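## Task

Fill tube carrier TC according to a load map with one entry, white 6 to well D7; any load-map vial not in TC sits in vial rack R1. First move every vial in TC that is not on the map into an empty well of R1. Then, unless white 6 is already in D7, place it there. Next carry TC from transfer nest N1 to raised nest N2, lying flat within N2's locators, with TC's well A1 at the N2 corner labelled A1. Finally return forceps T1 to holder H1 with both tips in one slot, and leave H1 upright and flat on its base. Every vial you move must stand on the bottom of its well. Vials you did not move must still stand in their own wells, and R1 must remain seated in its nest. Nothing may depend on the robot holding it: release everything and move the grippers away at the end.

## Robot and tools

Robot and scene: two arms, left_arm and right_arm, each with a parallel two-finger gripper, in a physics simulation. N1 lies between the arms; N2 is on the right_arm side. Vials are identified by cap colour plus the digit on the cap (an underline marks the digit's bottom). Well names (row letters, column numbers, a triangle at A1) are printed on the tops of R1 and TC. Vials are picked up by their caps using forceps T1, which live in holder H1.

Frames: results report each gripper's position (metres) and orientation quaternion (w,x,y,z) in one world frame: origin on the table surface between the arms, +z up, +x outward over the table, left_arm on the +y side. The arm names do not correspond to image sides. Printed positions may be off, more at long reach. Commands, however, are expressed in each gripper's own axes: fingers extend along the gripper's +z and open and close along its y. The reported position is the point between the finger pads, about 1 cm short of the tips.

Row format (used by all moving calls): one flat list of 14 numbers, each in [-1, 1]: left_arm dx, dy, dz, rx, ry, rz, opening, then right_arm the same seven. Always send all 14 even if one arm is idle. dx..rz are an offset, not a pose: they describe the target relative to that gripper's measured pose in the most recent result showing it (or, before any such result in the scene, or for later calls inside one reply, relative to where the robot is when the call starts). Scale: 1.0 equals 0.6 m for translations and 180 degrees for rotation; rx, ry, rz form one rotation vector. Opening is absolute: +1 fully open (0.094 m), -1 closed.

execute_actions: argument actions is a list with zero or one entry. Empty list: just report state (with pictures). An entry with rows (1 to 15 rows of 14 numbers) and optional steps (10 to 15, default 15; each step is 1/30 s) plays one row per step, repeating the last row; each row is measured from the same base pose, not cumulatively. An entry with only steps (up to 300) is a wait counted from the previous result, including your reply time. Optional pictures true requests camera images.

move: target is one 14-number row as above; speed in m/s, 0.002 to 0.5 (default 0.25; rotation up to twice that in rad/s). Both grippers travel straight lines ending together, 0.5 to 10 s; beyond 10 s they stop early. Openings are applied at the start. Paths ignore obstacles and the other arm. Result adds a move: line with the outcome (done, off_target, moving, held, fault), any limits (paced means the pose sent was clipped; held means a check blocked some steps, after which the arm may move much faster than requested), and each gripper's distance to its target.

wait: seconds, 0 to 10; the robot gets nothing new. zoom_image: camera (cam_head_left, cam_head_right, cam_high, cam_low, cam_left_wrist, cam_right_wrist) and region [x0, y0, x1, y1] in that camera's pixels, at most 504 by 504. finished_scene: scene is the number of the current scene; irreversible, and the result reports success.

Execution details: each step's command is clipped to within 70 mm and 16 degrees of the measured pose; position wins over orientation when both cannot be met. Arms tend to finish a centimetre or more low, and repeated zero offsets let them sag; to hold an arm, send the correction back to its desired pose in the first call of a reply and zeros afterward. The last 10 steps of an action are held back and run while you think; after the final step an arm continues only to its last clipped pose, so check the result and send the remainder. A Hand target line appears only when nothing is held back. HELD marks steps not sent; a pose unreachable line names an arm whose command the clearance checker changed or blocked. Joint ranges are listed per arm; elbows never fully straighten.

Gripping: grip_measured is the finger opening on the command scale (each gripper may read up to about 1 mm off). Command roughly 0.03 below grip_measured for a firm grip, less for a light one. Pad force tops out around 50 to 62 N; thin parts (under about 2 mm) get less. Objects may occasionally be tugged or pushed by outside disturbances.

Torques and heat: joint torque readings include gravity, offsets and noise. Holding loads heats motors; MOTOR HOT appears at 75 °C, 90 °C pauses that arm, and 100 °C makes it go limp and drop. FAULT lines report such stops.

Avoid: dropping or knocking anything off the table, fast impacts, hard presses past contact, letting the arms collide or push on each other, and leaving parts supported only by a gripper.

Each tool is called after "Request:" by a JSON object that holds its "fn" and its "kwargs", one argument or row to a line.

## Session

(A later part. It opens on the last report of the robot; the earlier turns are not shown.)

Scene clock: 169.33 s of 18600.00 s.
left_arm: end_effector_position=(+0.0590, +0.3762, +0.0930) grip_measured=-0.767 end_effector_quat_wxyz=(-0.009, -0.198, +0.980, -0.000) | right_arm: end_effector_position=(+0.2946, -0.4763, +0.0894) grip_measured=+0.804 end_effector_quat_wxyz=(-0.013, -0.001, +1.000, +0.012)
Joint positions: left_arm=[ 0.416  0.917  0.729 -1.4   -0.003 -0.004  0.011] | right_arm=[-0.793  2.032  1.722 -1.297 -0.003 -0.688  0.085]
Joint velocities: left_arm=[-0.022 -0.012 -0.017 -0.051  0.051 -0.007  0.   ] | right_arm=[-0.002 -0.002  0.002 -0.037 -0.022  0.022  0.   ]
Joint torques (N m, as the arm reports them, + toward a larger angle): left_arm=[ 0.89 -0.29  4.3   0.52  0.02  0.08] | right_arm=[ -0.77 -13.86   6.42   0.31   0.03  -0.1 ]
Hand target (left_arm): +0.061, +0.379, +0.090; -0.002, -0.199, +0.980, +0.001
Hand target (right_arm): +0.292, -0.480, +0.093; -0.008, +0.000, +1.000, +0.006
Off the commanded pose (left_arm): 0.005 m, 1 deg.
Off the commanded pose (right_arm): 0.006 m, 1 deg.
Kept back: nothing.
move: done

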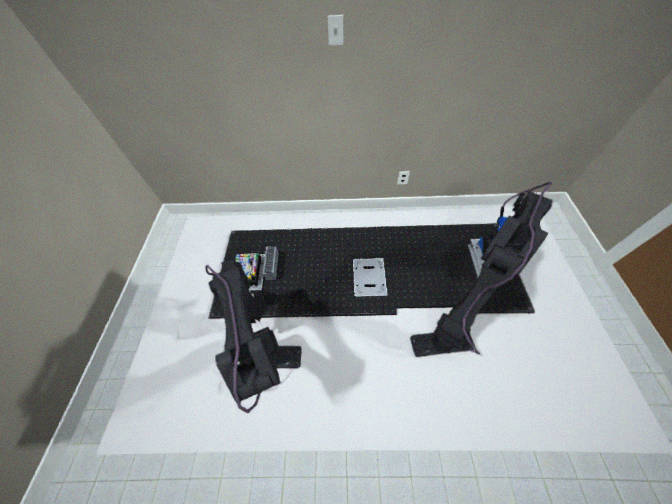

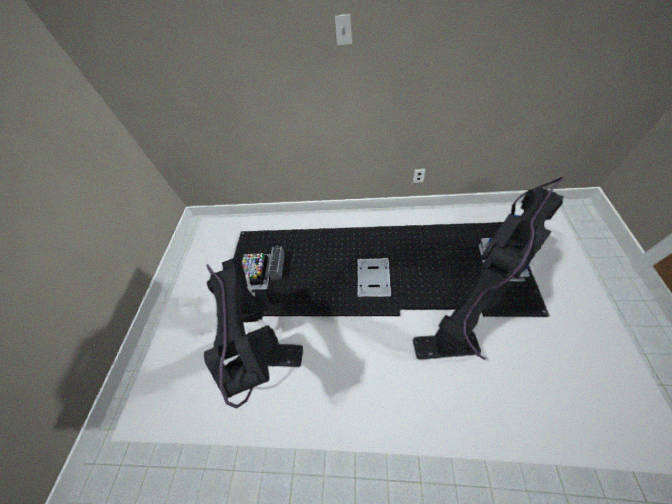

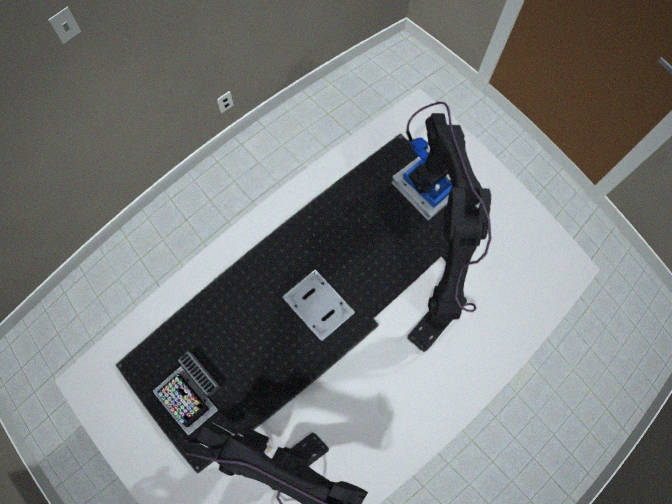

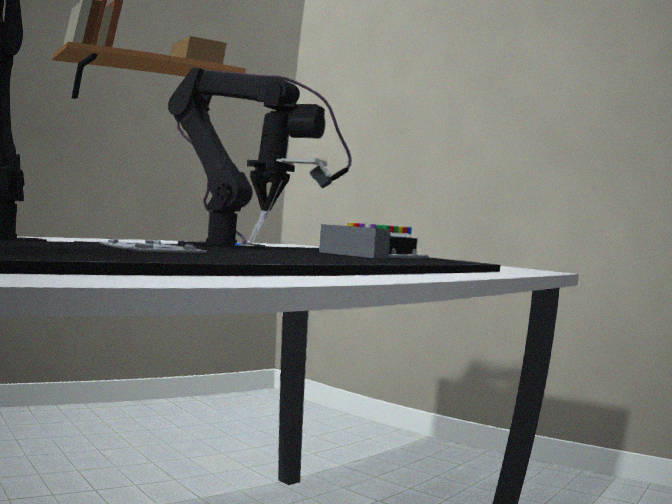

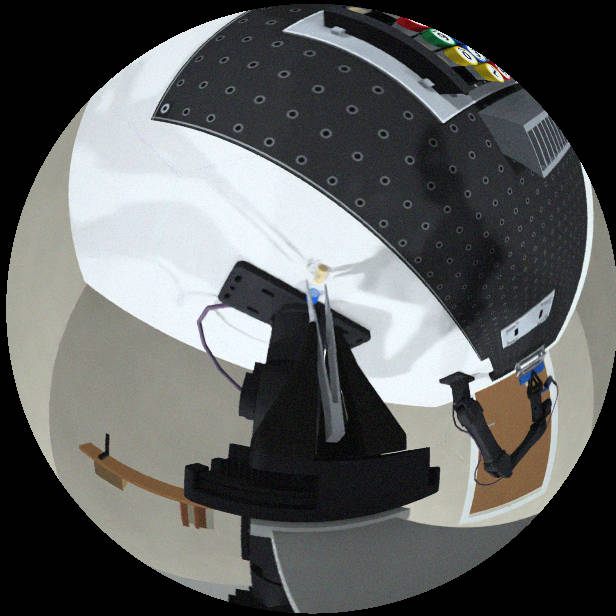

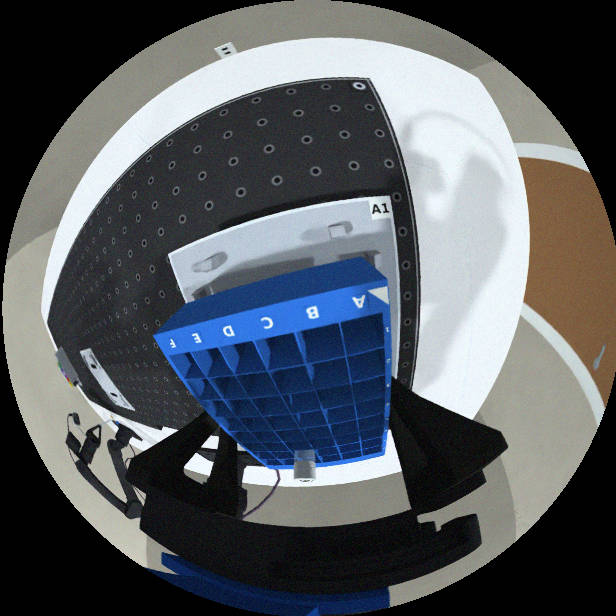

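Request:
{"fn": "execute_actions", "kwargs": {
  "actions": [
    {"rows": [[-0.0055,-0.0005,0.006,0.0003,-0.0045,0,-0.765,0.003,-0.0065,-0.006,0.0045,-0.004,0.0006,0.775],[-0.0055,-0.0005,0.0072,0.0003,-0.0045,0,-0.765,0.0015,-0.007,-0.006,0.0052,-0.005,0.0006,0.775],[-0.0055,-0.0005,0.0084,0.0003,-0.0045,0,-0.765,0,-0.0075,-0.006,0.006,-0.006,0.0006,0.775],[-0.0056,-0.0005,0.0096,0.0003,-0.0045,0,-0.765,-0.0015,-0.008,-0.0062,0.0067,-0.007,0.0006,0.775],[-0.0056,-0.0005,0.0108,0.0003,-0.0045,0,-0.765,-0.003,-0.0085,-0.0062,0.0074,-0.008,0.0006,0.775],[-0.0056,-0.0005,0.012,0.0003,-0.0045,0,-0.765,-0.0045,-0.009,-0.0063,0.0081,-0.009,0.0006,0.775],[-0.0057,-0.0005,0.0132,0.0003,-0.0045,0,-0.765,-0.006,-0.0094,-0.0064,0.0088,-0.0098,0.0006,0.775],[-0.0057,-0.0005,0.0144,0.0003,-0.0045,0,-0.765,-0.0075,-0.0099,-0.0064,0.0095,-0.0107,0.0006,0.775],[-0.0057,-0.0005,0.0156,0.0003,-0.0045,0,-0.765,-0.009,-0.0103,-0.0065,0.0102,-0.0115,0.0006,0.775],[-0.0058,-0.0005,0.017,0.0003,-0.0045,0,-0.765,-0.009,-0.0103,-0.0065,0.0102,-0.0115,0.0006,0.775],[-0.0058,-0.0005,0.0182,0.0003,-0.0045,0,-0.765,-0.009,-0.0103,-0.0065,0.0102,-0.0115,0.0006,0.775]], "steps": 13}
  ]
}}

Request:
{"fn": "wait", "kwargs": {
  "seconds": 0.5
}}

Request:
{"fn": "zoom_image", "kwargs": {
  "camera": "cam_left_wrist",
  "region": [270, 240, 360, 330]
}}

Request:
{"fn": "zoom_image", "kwargs": {
  "camera": "cam_right_wrist",
  "region": [140, 160, 440, 400]
}}

Scene clock: 171.83 s of 18600.00 s.
left_arm: end_effector_position=(+0.0596, +0.3765, +0.0930) grip_measured=-0.767 end_effector_quat_wxyz=(-0.007, -0.198, +0.980, +0.000) | right_arm: end_effector_position=(+0.2951, -0.4767, +0.0894) grip_measured=+0.804 end_effector_quat_wxyz=(-0.012, -0.001, +1.000, +0.011)
Joint positions: left_arm=[ 0.416  0.917  0.729 -1.397 -0.003 -0.004  0.011] | right_arm=[-0.793  2.032  1.722 -1.294 -0.003 -0.688  0.085]
Joint velocities: left_arm=[ 0.002  0.012  0.002 -0.037  0.022  0.051  0.   ] | right_arm=[ 0.002 -0.007 -0.002  0.066 -0.007  0.022 -0.001]
Joint torques (N m, as the arm reports them, + toward a larger angle): left_arm=[-0.1  -0.46  3.61  0.54  0.03 -0.04] | right_arm=[ -0.63 -13.82   6.54   0.33   0.02  -0.08]
Steps of this call (steps 1 to 72: nothing new was sent; steps 73 to 75: the first 3 steps of this action). Readings (end_effector_position):
73: left_arm (+0.0592, +0.3763, +0.0930) | right_arm (+0.2948, -0.4765, +0.0894)
74: left_arm (+0.0593, +0.3764, +0.0930) | right_arm (+0.2949, -0.4765, +0.0894)
75: the state above

Scene clock: 172.67 s of 18600.00 s.
left_arm: end_effector_position=(+0.0589, +0.3762, +0.0848) grip_measured=-0.767 end_effector_quat_wxyz=(-0.009, -0.198, +0.980, -0.000) | right_arm: end_effector_position=(+0.3006, -0.4812, +0.0892) grip_measured=+0.804 end_effector_quat_wxyz=(-0.001, -0.001, +1.000, +0.002)
Joint positions: left_arm=[ 0.416  0.917  0.697 -1.369 -0.003 -0.004  0.011] | right_arm=[-0.793  2.032  1.722 -1.266 -0.003 -0.688  0.085]
Joint velocities: left_arm=[ 0.002 -0.012 -0.012 -0.051 -0.022 -0.022  0.002] | right_arm=[ 0.012 -0.012  0.012 -0.007  0.051 -0.051 -0.   ]
Joint torques (N m, as the arm reports them, + toward a larger angle): left_arm=[-0.05 -0.51  4.3   0.54  0.04 -0.03] | right_arm=[ -0.17 -13.91   6.5    0.36   0.    -0.03]
Hand target (left_arm): +0.062, +0.377, +0.082; -0.002, -0.198, +0.980, +0.001
Hand target (right_arm): +0.300, -0.482, +0.093; +0.005, -0.000, +1.000, -0.004
Off the commanded pose (left_arm): 0.004 m, 1 deg.
Off the commanded pose (right_arm): 0.004 m, 1 deg.
Kept back: nothing.
Steps of this call (steps 1 to 10: the last 10 steps of your previous action; steps 11 to 25: nothing new was sent). Readings (end_effector_position):
1: left_arm (+0.0598, +0.3766, +0.0926) | right_arm (+0.2954, -0.4770, +0.0893)
2: left_arm (+0.0597, +0.3765, +0.0919) | right_arm (+0.2959, -0.4773, +0.0893)
4: left_arm (+0.0589, +0.3762, +0.0897) | right_arm (+0.2969, -0.4782, +0.0893)
8: left_arm (+0.0575, +0.3756, +0.0861) | right_arm (+0.2991, -0.4800, +0.0892)
25: the state above

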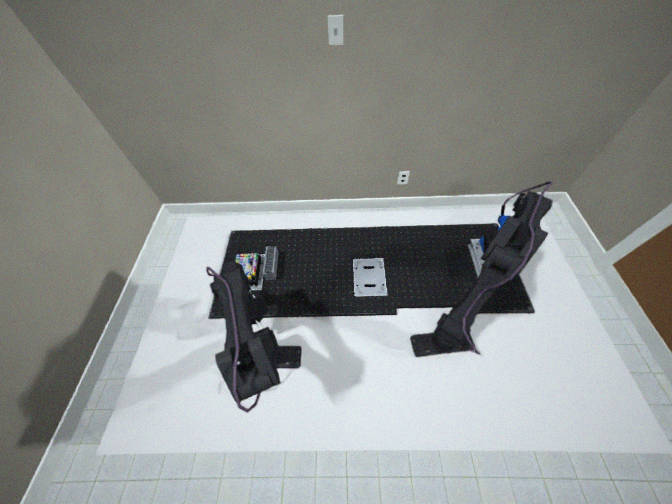

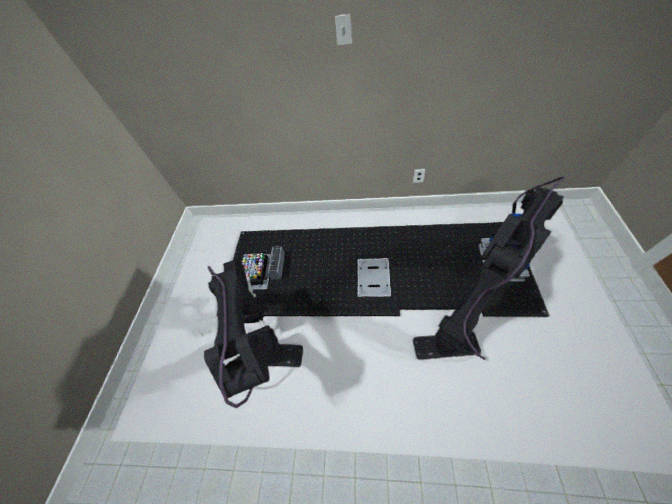

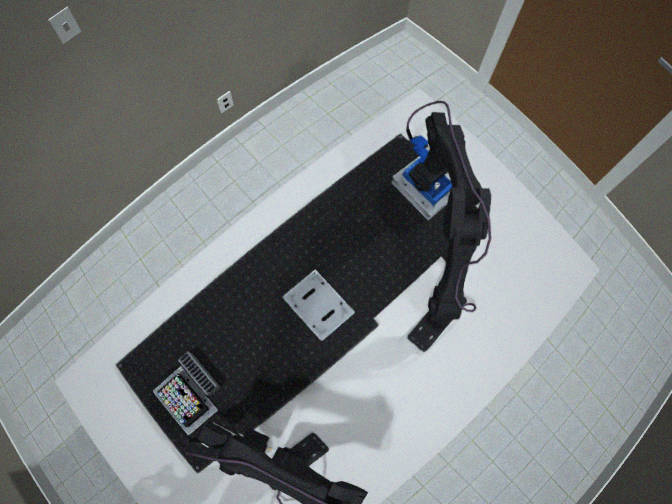

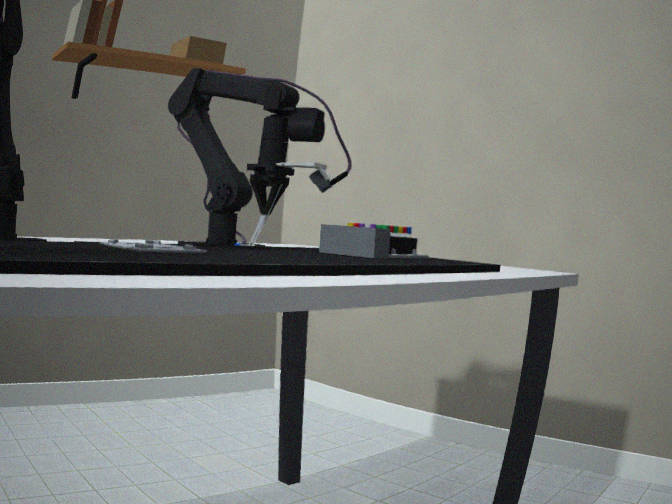

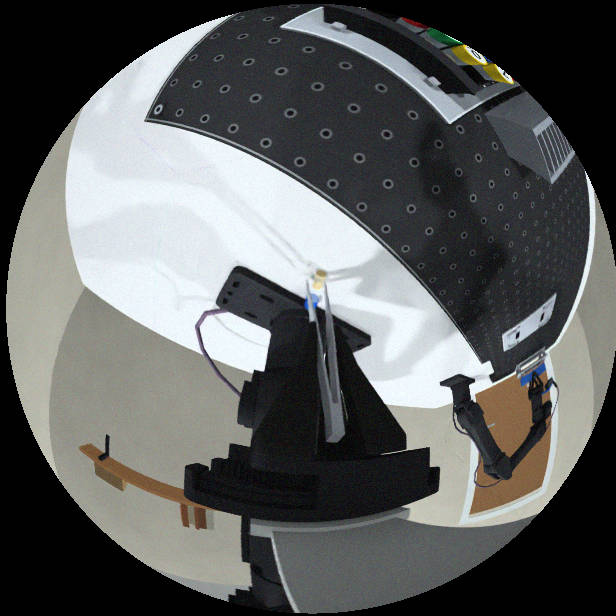

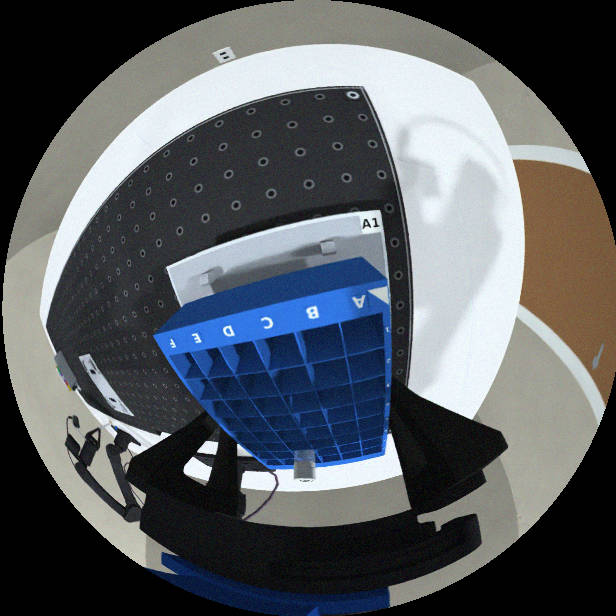

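Region (270, 240, 360, 330) of cam_left_wrist's 616x616 image, scaled by 5.600, with more detail than that image has.

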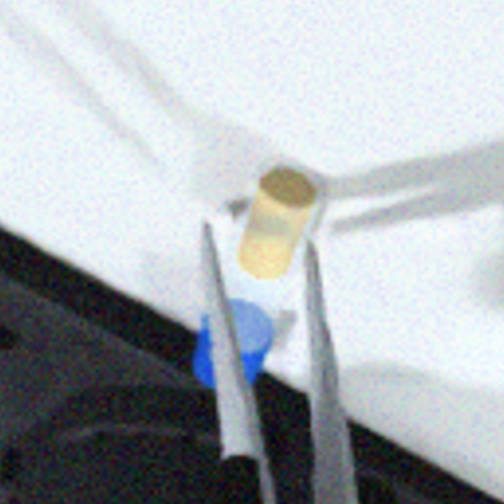

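Region (140, 160, 440, 400) of cam_right_wrist's 616x616 image, scaled by 1.680, with more detail than that image has; it fills the top 403 rows of this view, and the rest is white.

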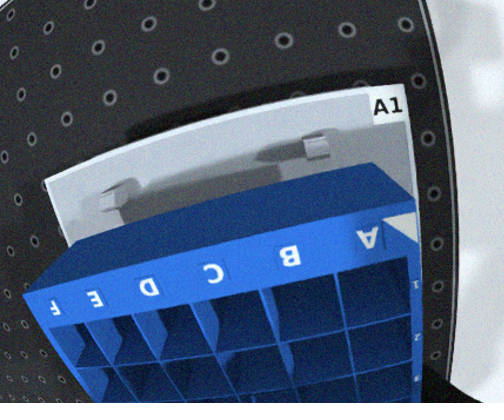

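Request:
{"fn": "execute_actions", "kwargs": {
  "actions": [
    {"rows": [[-0.0056,-0.0005,0.0057,0.0003,-0.0045,0,-0.765,0.0008,-0.0023,-0.0055,0.0038,-0.0038,0.0006,0.775],[-0.0056,-0.0005,0.0067,0.0003,-0.0045,0,-0.765,0.0008,-0.0023,-0.0047,0.0038,-0.0038,0.0006,0.775],[-0.0056,-0.0005,0.0077,0.0003,-0.0045,0,-0.765,0.0008,-0.0023,-0.004,0.0038,-0.0038,0.0006,0.775],[-0.0056,-0.0005,0.0087,0.0003,-0.0045,0,-0.765,0.0008,-0.0023,-0.0032,0.0038,-0.0038,0.0006,0.775],[-0.0057,-0.0005,0.0097,0.0003,-0.0045,0,-0.765,0.0008,-0.0023,-0.0025,0.0038,-0.0038,0.0006,0.775],[-0.0057,-0.0005,0.0097,0.0003,-0.0045,0,-0.765,0.0008,-0.0023,-0.0017,0.0038,-0.0038,0.0006,0.775],[-0.0057,-0.0005,0.0097,0.0003,-0.0045,0,-0.765,0.0008,-0.0023,-0.001,0.0038,-0.0038,0.0006,0.775],[-0.0057,-0.0005,0.0097,0.0003,-0.0045,0,-0.78,0.0008,-0.0023,-0.0002,0.0038,-0.0038,0.0006,0.775],[-0.0057,-0.0005,0.0097,0.0003,-0.0045,0,-0.795,0.0008,-0.0023,0.0005,0.0038,-0.0038,0.0006,0.775],[-0.0057,-0.0005,0.0097,0.0003,-0.0045,0,-0.81,0.0008,-0.0023,0.0013,0.0038,-0.0038,0.0006,0.775],[-0.0057,-0.0005,0.0097,0.0003,-0.0045,0,-0.825,0.0008,-0.0023,0.002,0.0038,-0.0038,0.0006,0.775],[-0.0057,-0.0005,0.0097,0.0003,-0.0045,0,-0.84,0.0008,-0.0023,0.0028,0.0038,-0.0038,0.0006,0.775],[-0.0057,-0.0005,0.0097,0.0003,-0.0045,0,-0.85,0.0008,-0.0023,0.0037,0.0038,-0.0038,0.0006,0.775],[-0.0057,-0.0005,0.0097,0.0003,-0.0045,0,-0.86,0.0008,-0.0023,0.0037,0.0038,-0.0038,0.0006,0.775],[-0.0057,-0.0005,0.0097,0.0003,-0.0045,0,-0.865,0.0008,-0.0023,0.0037,0.0038,-0.0038,0.0006,0.775]], "steps": 15}
  ]
}}

Request:
{"fn": "wait", "kwargs": {
  "seconds": 0.4
}}

Request:
{"fn": "zoom_image", "kwargs": {
  "camera": "cam_left_wrist",
  "region": [270, 240, 360, 330]
}}

Request:
{"fn": "zoom_image", "kwargs": {
  "camera": "cam_right_wrist",
  "region": [140, 190, 420, 330]
}}

Scene clock: 174.53 s of 18600.00 s.
left_arm: end_effector_position=(+0.0600, +0.3766, +0.0844) grip_measured=-0.767 end_effector_quat_wxyz=(-0.007, -0.198, +0.980, +0.000) | right_arm: end_effector_position=(+0.3011, -0.4816, +0.0892) grip_measured=+0.804 end_effector_quat_wxyz=(+0.000, -0.001, +1.000, +0.001)
Joint positions: left_arm=[ 0.416  0.917  0.695 -1.363 -0.003 -0.004  0.011] | right_arm=[-0.793  2.032  1.722 -1.263 -0.003 -0.688  0.085]
Joint velocities: left_arm=[ 0.007 -0.012 -0.061  0.11  -0.095 -0.007 -0.001] | right_arm=[-0.002  0.012  0.017  0.051 -0.037 -0.095 -0.   ]
Joint torques (N m, as the arm reports them, + toward a larger angle): left_arm=[-0.08 -0.36  3.82  0.48  0.03 -0.03] | right_arm=[ -0.17 -13.81   6.02   0.36   0.02  -0.04]
Steps of this call (steps 1 to 51: nothing new was sent; steps 52 to 56: the first 5 steps of this action). Readings (end_effector_position):
52: left_arm (+0.0591, +0.3763, +0.0848) | right_arm (+0.3006, -0.4812, +0.0892)
53: left_arm (+0.0592, +0.3763, +0.0848) | right_arm (+0.3007, -0.4813, +0.0892)
55: left_arm (+0.0597, +0.3765, +0.0848) | right_arm (+0.3009, -0.4815, +0.0892)
56: the state above

Scene clock: 175.27 s of 18600.00 s.
left_arm: end_effector_position=(+0.0587, +0.3761, +0.0818) grip_measured=-0.855 end_effector_quat_wxyz=(-0.010, -0.198, +0.980, -0.000) | right_arm: end_effector_position=(+0.3009, -0.4815, +0.0845) grip_measured=+0.804 end_effector_quat_wxyz=(+0.001, -0.001, +1.000, +0.001)
Joint positions: left_arm=[ 0.416  0.917  0.685 -1.358 -0.003 -0.004  0.007] | right_arm=[-0.793  2.032  1.704 -1.244 -0.003 -0.688  0.085]
Joint velocities: left_arm=[ 0.007 -0.007  0.007 -0.007  0.022  0.007  0.001] | right_arm=[-0.002 -0.012  0.002 -0.066  0.007 -0.007  0.001]
Joint torques (N m, as the arm reports them, + toward a larger angle): left_arm=[-0.13 -0.28  4.31  0.56  0.03 -0.02] | right_arm=[ -0.22 -13.72   6.43   0.38   0.01  -0.03]
Hand target (left_arm): +0.062, +0.377, +0.079; -0.002, -0.198, +0.980, +0.001
Hand target (right_arm): +0.300, -0.483, +0.087; +0.005, -0.000, +1.000, -0.003
Off the commanded pose (left_arm): 0.005 m, 1 deg.
Off the commanded pose (right_arm): 0.003 m, 1 deg.
Kept back: nothing.
Steps of this call (steps 1 to 10: the last 10 steps of your previous action; steps 11 to 22: nothing new was sent). Readings (end_effector_position):
1: left_arm (+0.0599, +0.3766, +0.0838) | right_arm (+0.3014, -0.4818, +0.0892)
2: left_arm (+0.0595, +0.3765, +0.0830) | right_arm (+0.3016, -0.4820, +0.0892)
4: left_arm (+0.0588, +0.3761, +0.0821) | right_arm (+0.3021, -0.4824, +0.0888)
8: left_arm (+0.0587, +0.3761, +0.0818) | right_arm (+0.3009, -0.4814, +0.0858)
22: the state above

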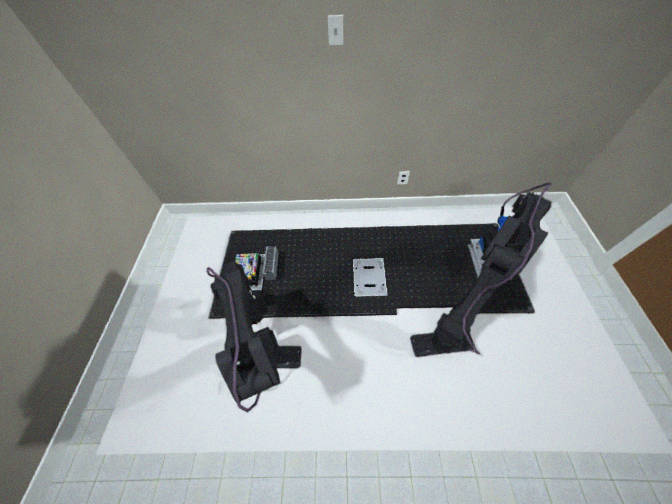

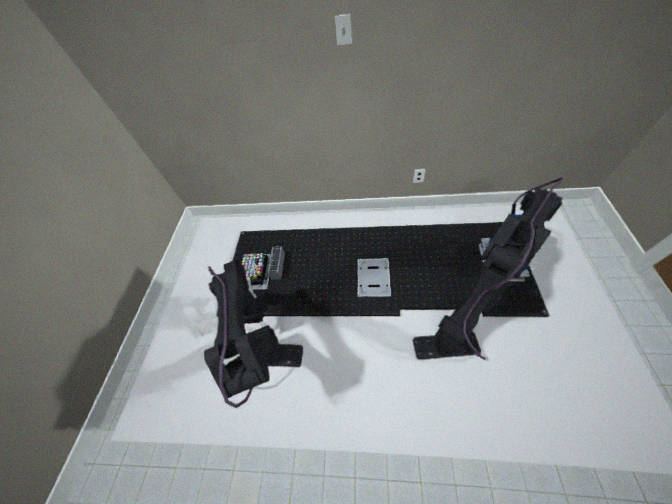

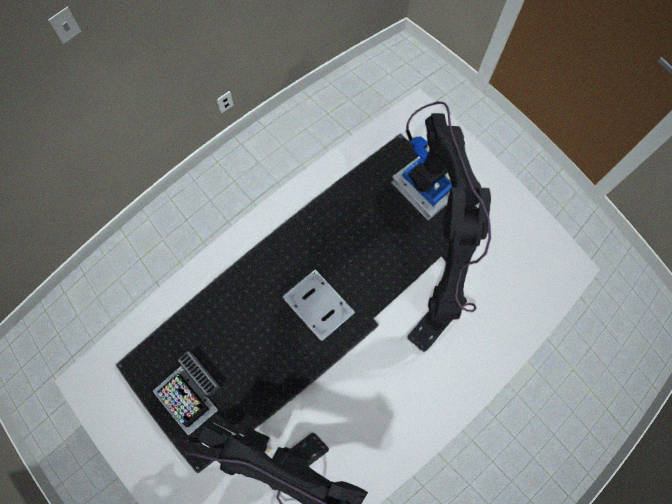

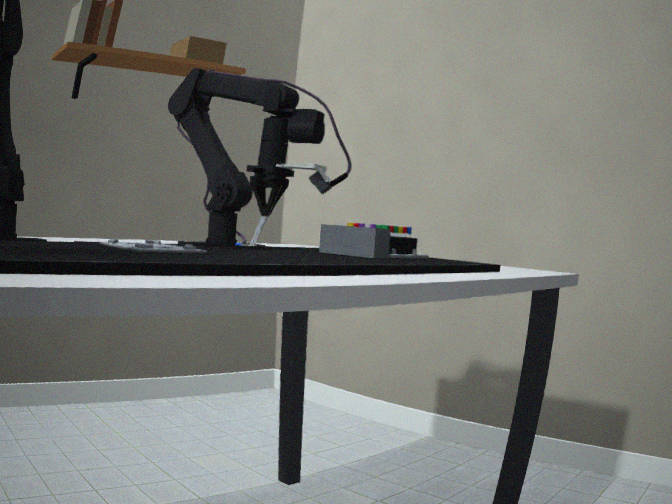

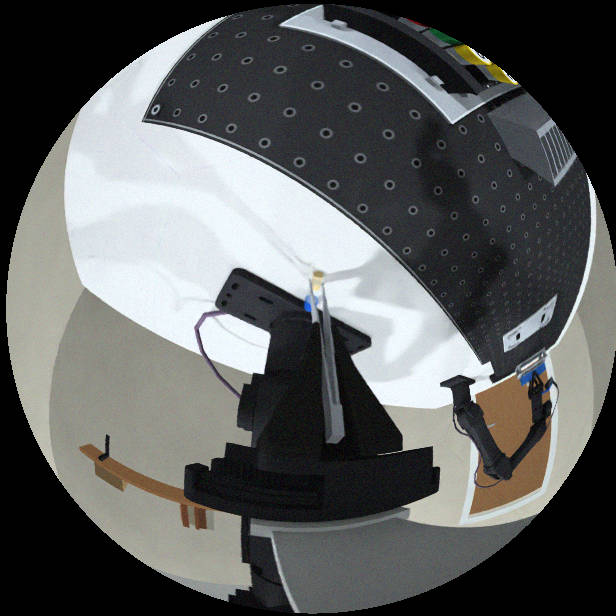

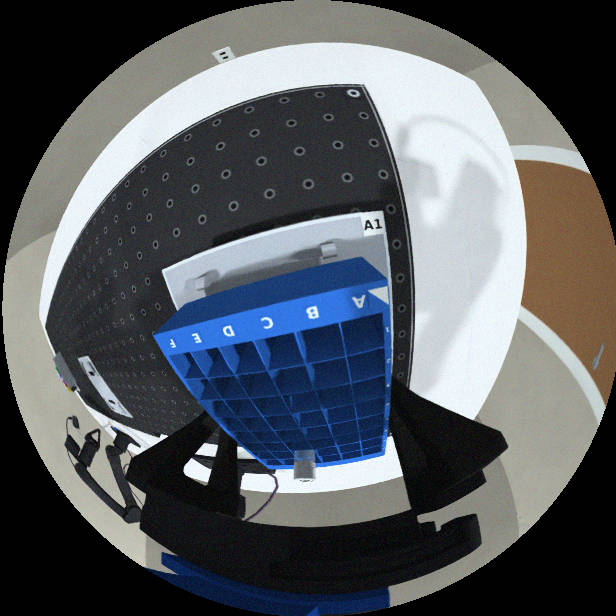

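Region (270, 240, 360, 330) of cam_left_wrist's 616x616 image, scaled by 5.600, with more detail than that image has.

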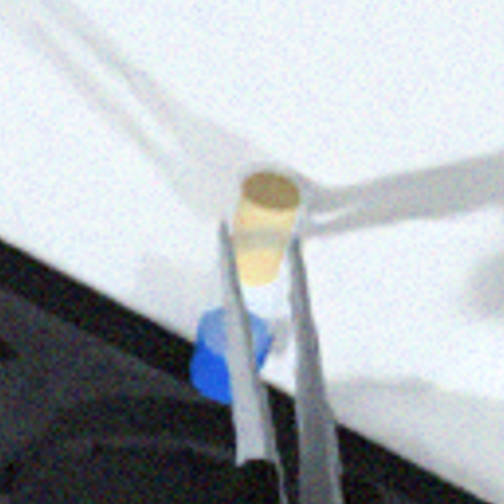

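Region (140, 190, 420, 330) of cam_right_wrist's 616x616 image, scaled by 1.800, with more detail than that image has.

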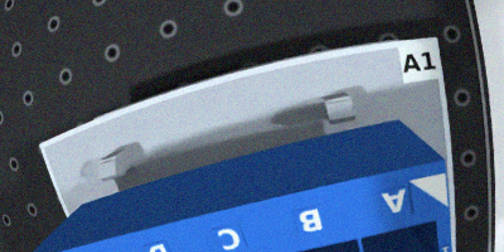

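Request:
{"fn": "execute_actions", "kwargs": {
  "actions": []
}}

Scene clock: 176.70 s of 18600.00 s.
left_arm: end_effector_position=(+0.0587, +0.3761, +0.0818) grip_measured=-0.855 end_effector_quat_wxyz=(-0.010, -0.198, +0.980, -0.000) | right_arm: end_effector_position=(+0.3009, -0.4815, +0.0845) grip_measured=+0.804 end_effector_quat_wxyz=(+0.001, -0.001, +1.000, +0.001)
Joint positions: left_arm=[ 0.416  0.917  0.685 -1.358 -0.003 -0.004  0.007] | right_arm=[-0.793  2.032  1.704 -1.244 -0.003 -0.688  0.085]
Joint velocities: left_arm=[ 0.012 -0.002  0.017 -0.066 -0.037 -0.037 -0.   ] | right_arm=[-0.007 -0.017  0.012 -0.022 -0.022  0.007 -0.001]
Joint torques (N m, as the arm reports them, + toward a larger angle): left_arm=[-0.1  -0.36  4.27  0.54  0.02 -0.03] | right_arm=[ -0.18 -13.74   6.41   0.38   0.    -0.04]
Hand target (left_arm): +0.062, +0.377, +0.079; -0.002, -0.198, +0.980, +0.001
Hand target (right_arm): +0.300, -0.482, +0.087; +0.005, -0.000, +1.000, -0.003
Off the commanded pose (left_arm): 0.005 m, 1 deg.
Off the commanded pose (right_arm): 0.003 m, 1 deg.
Kept back: nothing.
Steps of this call (steps 1 to 43: nothing new was sent). Readings (end_effector_position):
1: left_arm (+0.0587, +0.3761, +0.0818) | right_arm (+0.3009, -0.4815, +0.0845)
2: left_arm (+0.0587, +0.3761, +0.0818) | right_arm (+0.3009, -0.4815, +0.0845)
4: left_arm (+0.0587, +0.3761, +0.0818) | right_arm (+0.3009, -0.4815, +0.0845)
8: left_arm (+0.0587, +0.3761, +0.0818) | right_arm (+0.3009, -0.4815, +0.0845)
43: the state above

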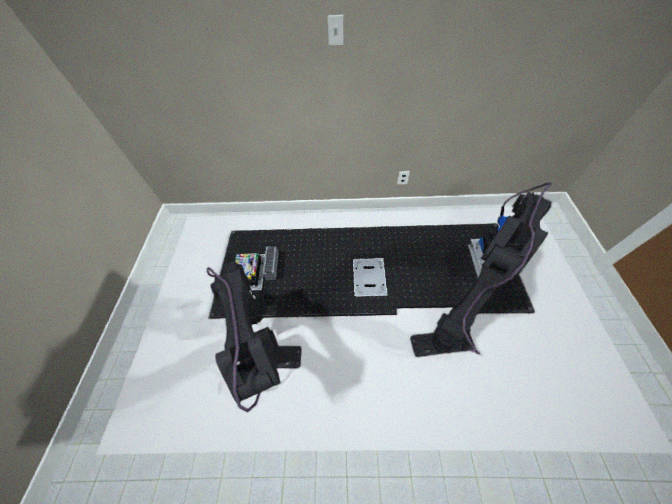

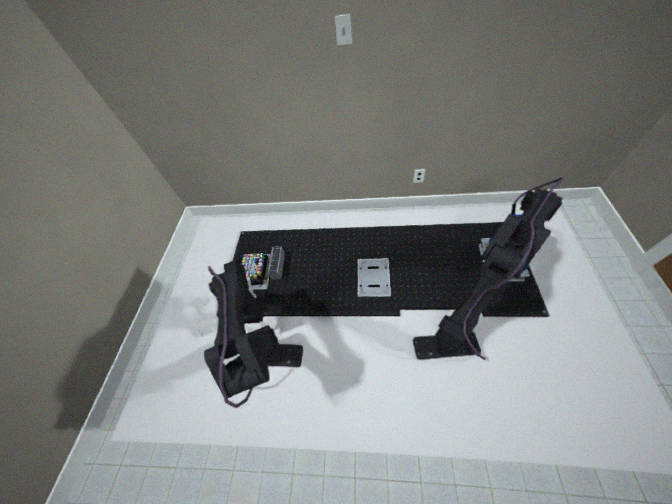

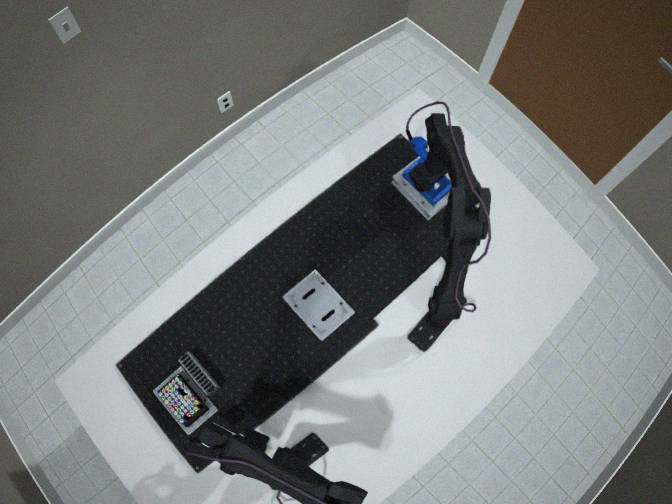

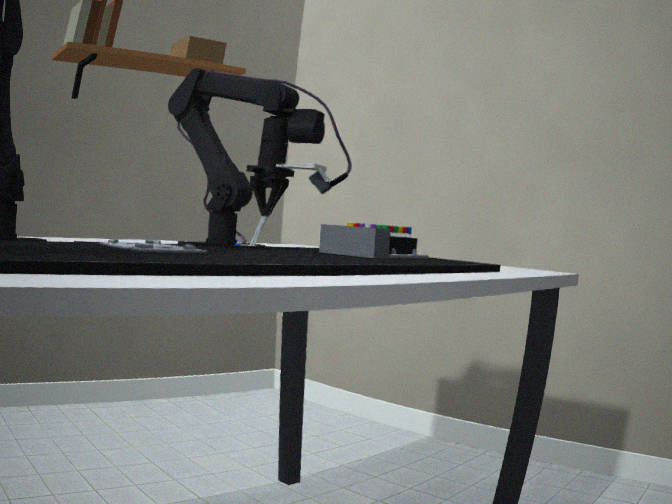

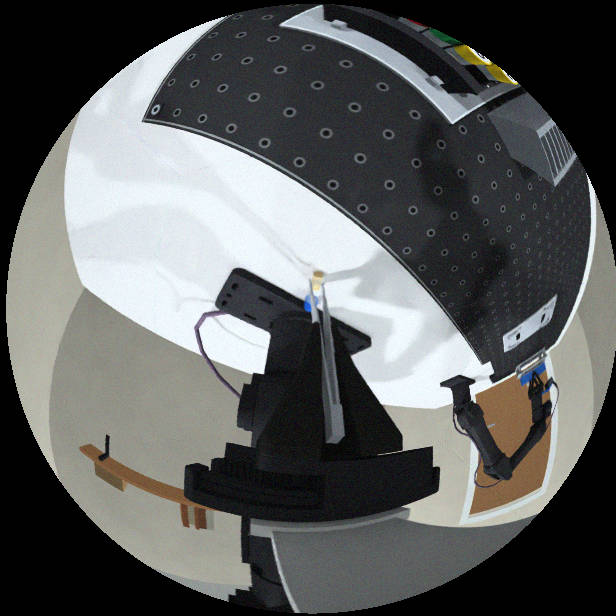

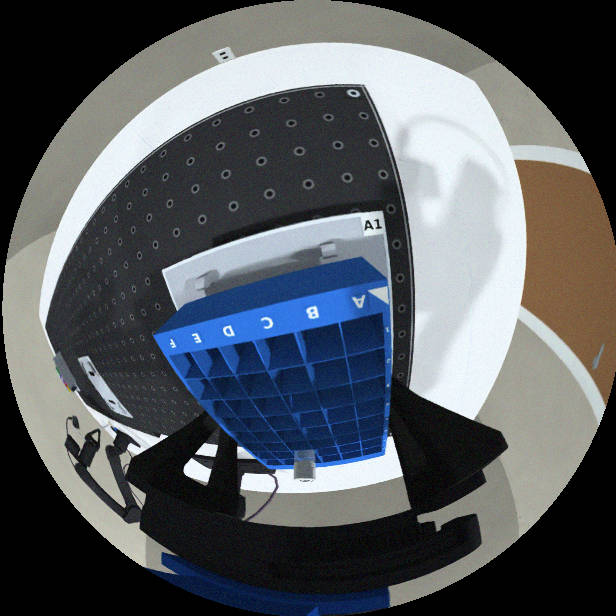

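Request:
{"fn": "execute_actions", "kwargs": {
  "actions": [
    {"rows": [[-0.0056,-0.0008,0.003,0.0004,-0.005,0,-0.865,0.0015,-0.0017,-0.0036,0.0025,-0.0025,0.0006,0.775],[-0.0056,-0.0008,0.001,0.0004,-0.005,0,-0.865,0.0015,-0.0017,-0.003,0.0025,-0.0025,0.0006,0.775],[-0.0056,-0.0008,-0.002,0.0004,-0.005,0,-0.865,0.0015,-0.0017,-0.0024,0.0025,-0.0025,0.0006,0.775],[-0.0056,-0.0008,-0.005,0.0004,-0.005,0,-0.865,0.0015,-0.0017,-0.0018,0.0025,-0.0025,0.0006,0.775],[-0.0056,-0.0008,-0.008,0.0004,-0.005,0,-0.865,0.0015,-0.0017,-0.0012,0.0025,-0.0025,0.0006,0.775],[-0.0056,-0.0008,-0.011,0.0004,-0.005,0,-0.865,0.0015,-0.0017,-0.0006,0.0025,-0.0025,0.0006,0.775],[-0.0056,-0.0008,-0.014,0.0004,-0.005,0,-0.865,0.0015,-0.0017,0.0,0.0025,-0.0025,0.0006,0.775],[-0.0056,-0.0008,-0.017,0.0004,-0.005,0,-0.865,0.0015,-0.0017,0.0006,0.0025,-0.0025,0.0006,0.775],[-0.0056,-0.0008,-0.02,0.0004,-0.005,0,-0.865,0.0015,-0.0017,0.0012,0.0025,-0.0025,0.0006,0.775],[-0.0056,-0.0008,-0.023,0.0004,-0.005,0,-0.865,0.0015,-0.0017,0.0018,0.0025,-0.0025,0.0006,0.775],[-0.0056,-0.0008,-0.026,0.0004,-0.005,0,-0.865,0.0015,-0.0017,0.0024,0.0025,-0.0025,0.0006,0.775],[-0.0056,-0.0008,-0.029,0.0004,-0.005,0,-0.865,0.0015,-0.0017,0.003,0.0025,-0.0025,0.0006,0.775],[-0.0056,-0.0008,-0.032,0.0004,-0.005,0,-0.865,0.0015,-0.0017,0.0036,0.0025,-0.0025,0.0006,0.775],[-0.0056,-0.0008,-0.034,0.0004,-0.005,0,-0.865,0.0015,-0.0017,0.0042,0.0025,-0.0025,0.0006,0.775],[-0.0056,-0.0008,-0.035,0.0004,-0.005,0,-0.865,0.0015,-0.0017,0.0042,0.0025,-0.0025,0.0006,0.775]], "steps": 15}
  ]
}}

Request:
{"fn": "wait", "kwargs": {
  "seconds": 0.3
}}

Scene clock: 179.10 s of 18600.00 s.
left_arm: end_effector_position=(+0.0587, +0.3761, +0.0818) grip_measured=-0.855 end_effector_quat_wxyz=(-0.010, -0.198, +0.980, -0.000) | right_arm: end_effector_position=(+0.3011, -0.4816, +0.0845) grip_measured=+0.804 end_effector_quat_wxyz=(+0.001, -0.001, +1.000, +0.001)
Joint positions: left_arm=[ 0.416  0.917  0.685 -1.358 -0.003 -0.004  0.007] | right_arm=[-0.793  2.032  1.704 -1.243 -0.003 -0.688  0.085]
Joint velocities: left_arm=[ 0.007 -0.032 -0.002 -0.037  0.037  0.007  0.   ] | right_arm=[-0.007 -0.012 -0.007  0.066 -0.007 -0.022  0.001]
Joint torques (N m, as the arm reports them, + toward a larger angle): left_arm=[-0.12 -0.36  6.63  0.28  0.03 -0.06] | right_arm=[ -0.19 -13.5    6.23   0.38   0.    -0.05]
Steps of this call (steps 1 to 67: nothing new was sent; steps 68 to 72: the first 5 steps of this action). Readings (end_effector_position):
68: left_arm (+0.0587, +0.3761, +0.0818) | right_arm (+0.3009, -0.4815, +0.0845)
69: left_arm (+0.0587, +0.3761, +0.0818) | right_arm (+0.3009, -0.4815, +0.0845)
71: left_arm (+0.0587, +0.3761, +0.0818) | right_arm (+0.3010, -0.4815, +0.0845)
72: the state above

Scene clock: 179.73 s of 18600.00 s.
left_arm: end_effector_position=(+0.0607, +0.3769, +0.0957) grip_measured=-0.855 end_effector_quat_wxyz=(-0.005, -0.198, +0.980, +0.001) | right_arm: end_effector_position=(+0.3020, -0.4826, +0.0829) grip_measured=+0.804 end_effector_quat_wxyz=(+0.003, -0.002, +1.000, -0.001)
Joint positions: left_arm=[ 0.416  0.917  0.74  -1.403 -0.003 -0.004  0.007] | right_arm=[-0.793  2.032  1.697 -1.23  -0.002 -0.688  0.085]
Joint velocities: left_arm=[ 0.022  0.002 -0.017 -0.007 -0.022 -0.037  0.001] | right_arm=[-0.022  0.002 -0.007  0.066 -0.037 -0.037 -0.   ]
Joint torques (N m, as the arm reports them, + toward a larger angle): left_arm=[-0.07  0.15  7.43  0.17  0.02 -0.02] | right_arm=[ -0.17 -13.38   5.88   0.41   0.01  -0.03]
Hand target (left_arm): +0.063, +0.377, +0.102; -0.002, -0.198, +0.980, +0.001
Hand target (right_arm): +0.300, -0.482, +0.082; +0.004, -0.001, +1.000, -0.003
Off the commanded pose (left_arm): 0.007 m, 0 deg.
Off the commanded pose (right_arm): 0.002 m, 0 deg.
Kept back: nothing.
Steps of this call (steps 1 to 10: the last 10 steps of your previous action; steps 11 to 19: nothing new was sent). Readings (end_effector_position):
1: left_arm (+0.0587, +0.3761, +0.0818) | right_arm (+0.3012, -0.4817, +0.0845)
2: left_arm (+0.0586, +0.3761, +0.0818) | right_arm (+0.3014, -0.4818, +0.0845)
4: left_arm (+0.0586, +0.3761, +0.0829) | right_arm (+0.3017, -0.4821, +0.0845)
8: left_arm (+0.0608, +0.3770, +0.0897) | right_arm (+0.3023, -0.4826, +0.0837)
19: the state above

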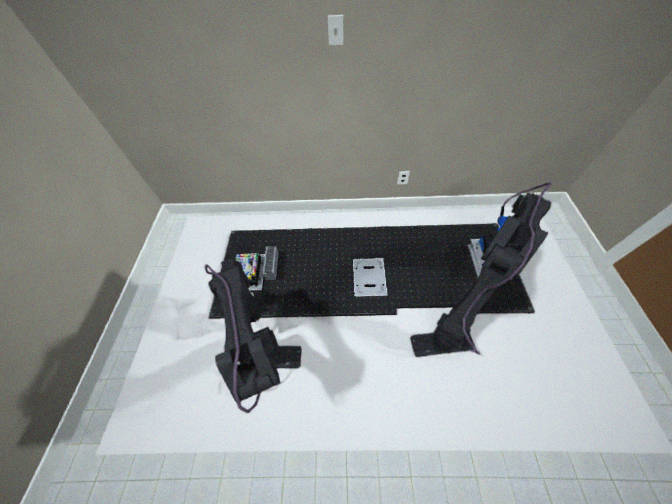

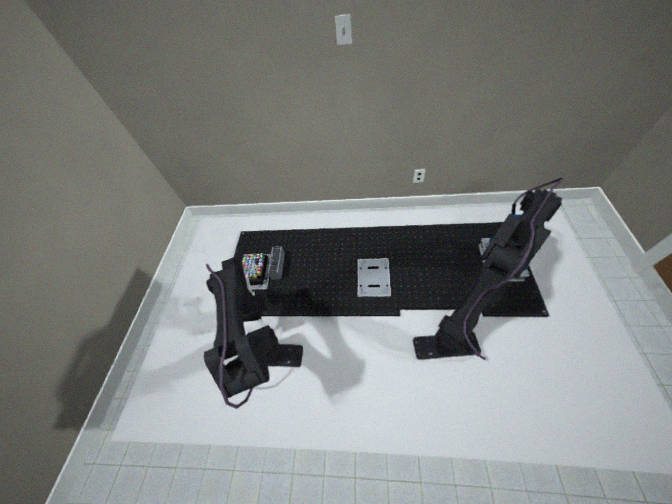

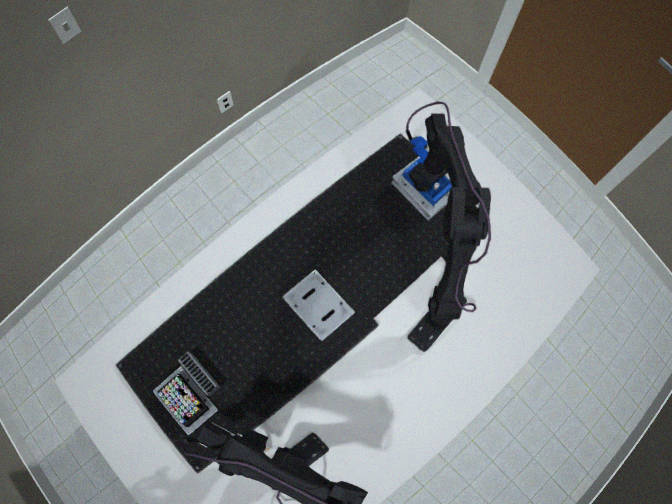

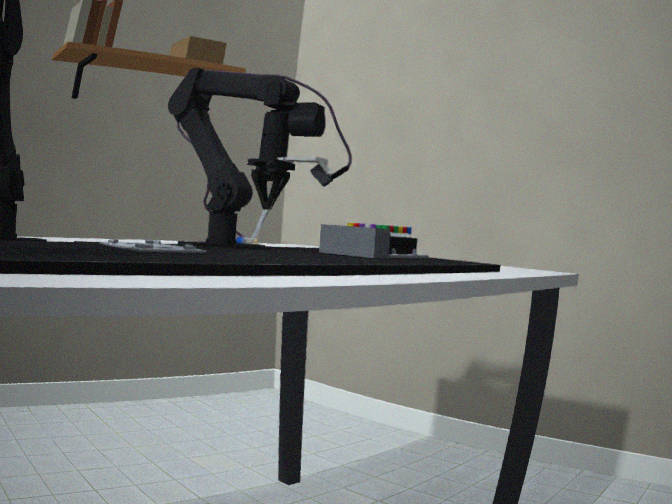

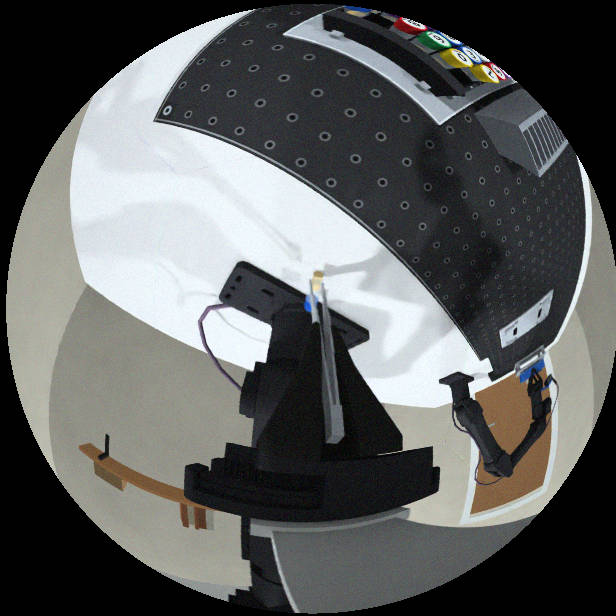

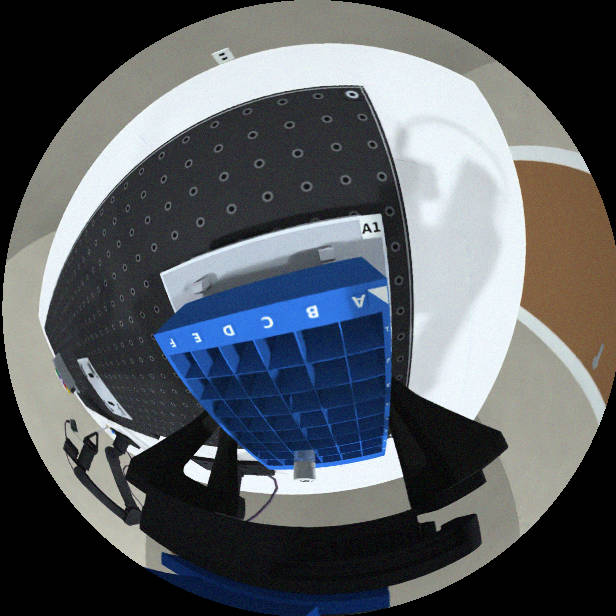

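Request:
{"fn": "zoom_image", "kwargs": {
  "camera": "cam_right_wrist",
  "region": [140, 190, 420, 360]
}}

Request:
{"fn": "zoom_image", "kwargs": {
  "camera": "cam_high",
  "region": [380, 130, 470, 230]
}}

Region (140, 190, 420, 360) of cam_right_wrist's 616x616 image, scaled by 1.800, with more detail than that image has; it fills the top 306 rows of this view, and the rest is white.

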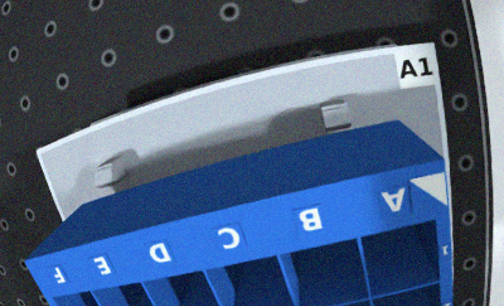

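Region (380, 130, 470, 230) of cam_high's 672x504 image, scaled by 5.040, with more detail than that image has; it fills the left 454 columns of this view, and the rest is white.

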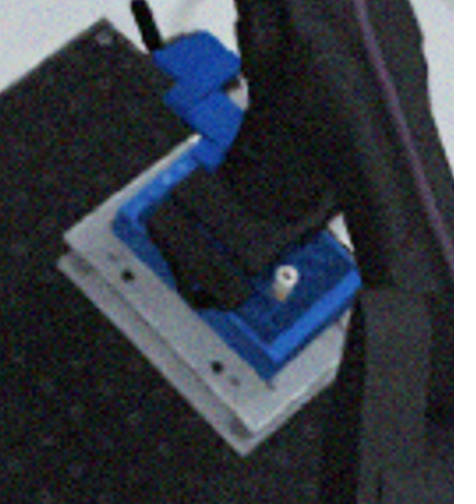

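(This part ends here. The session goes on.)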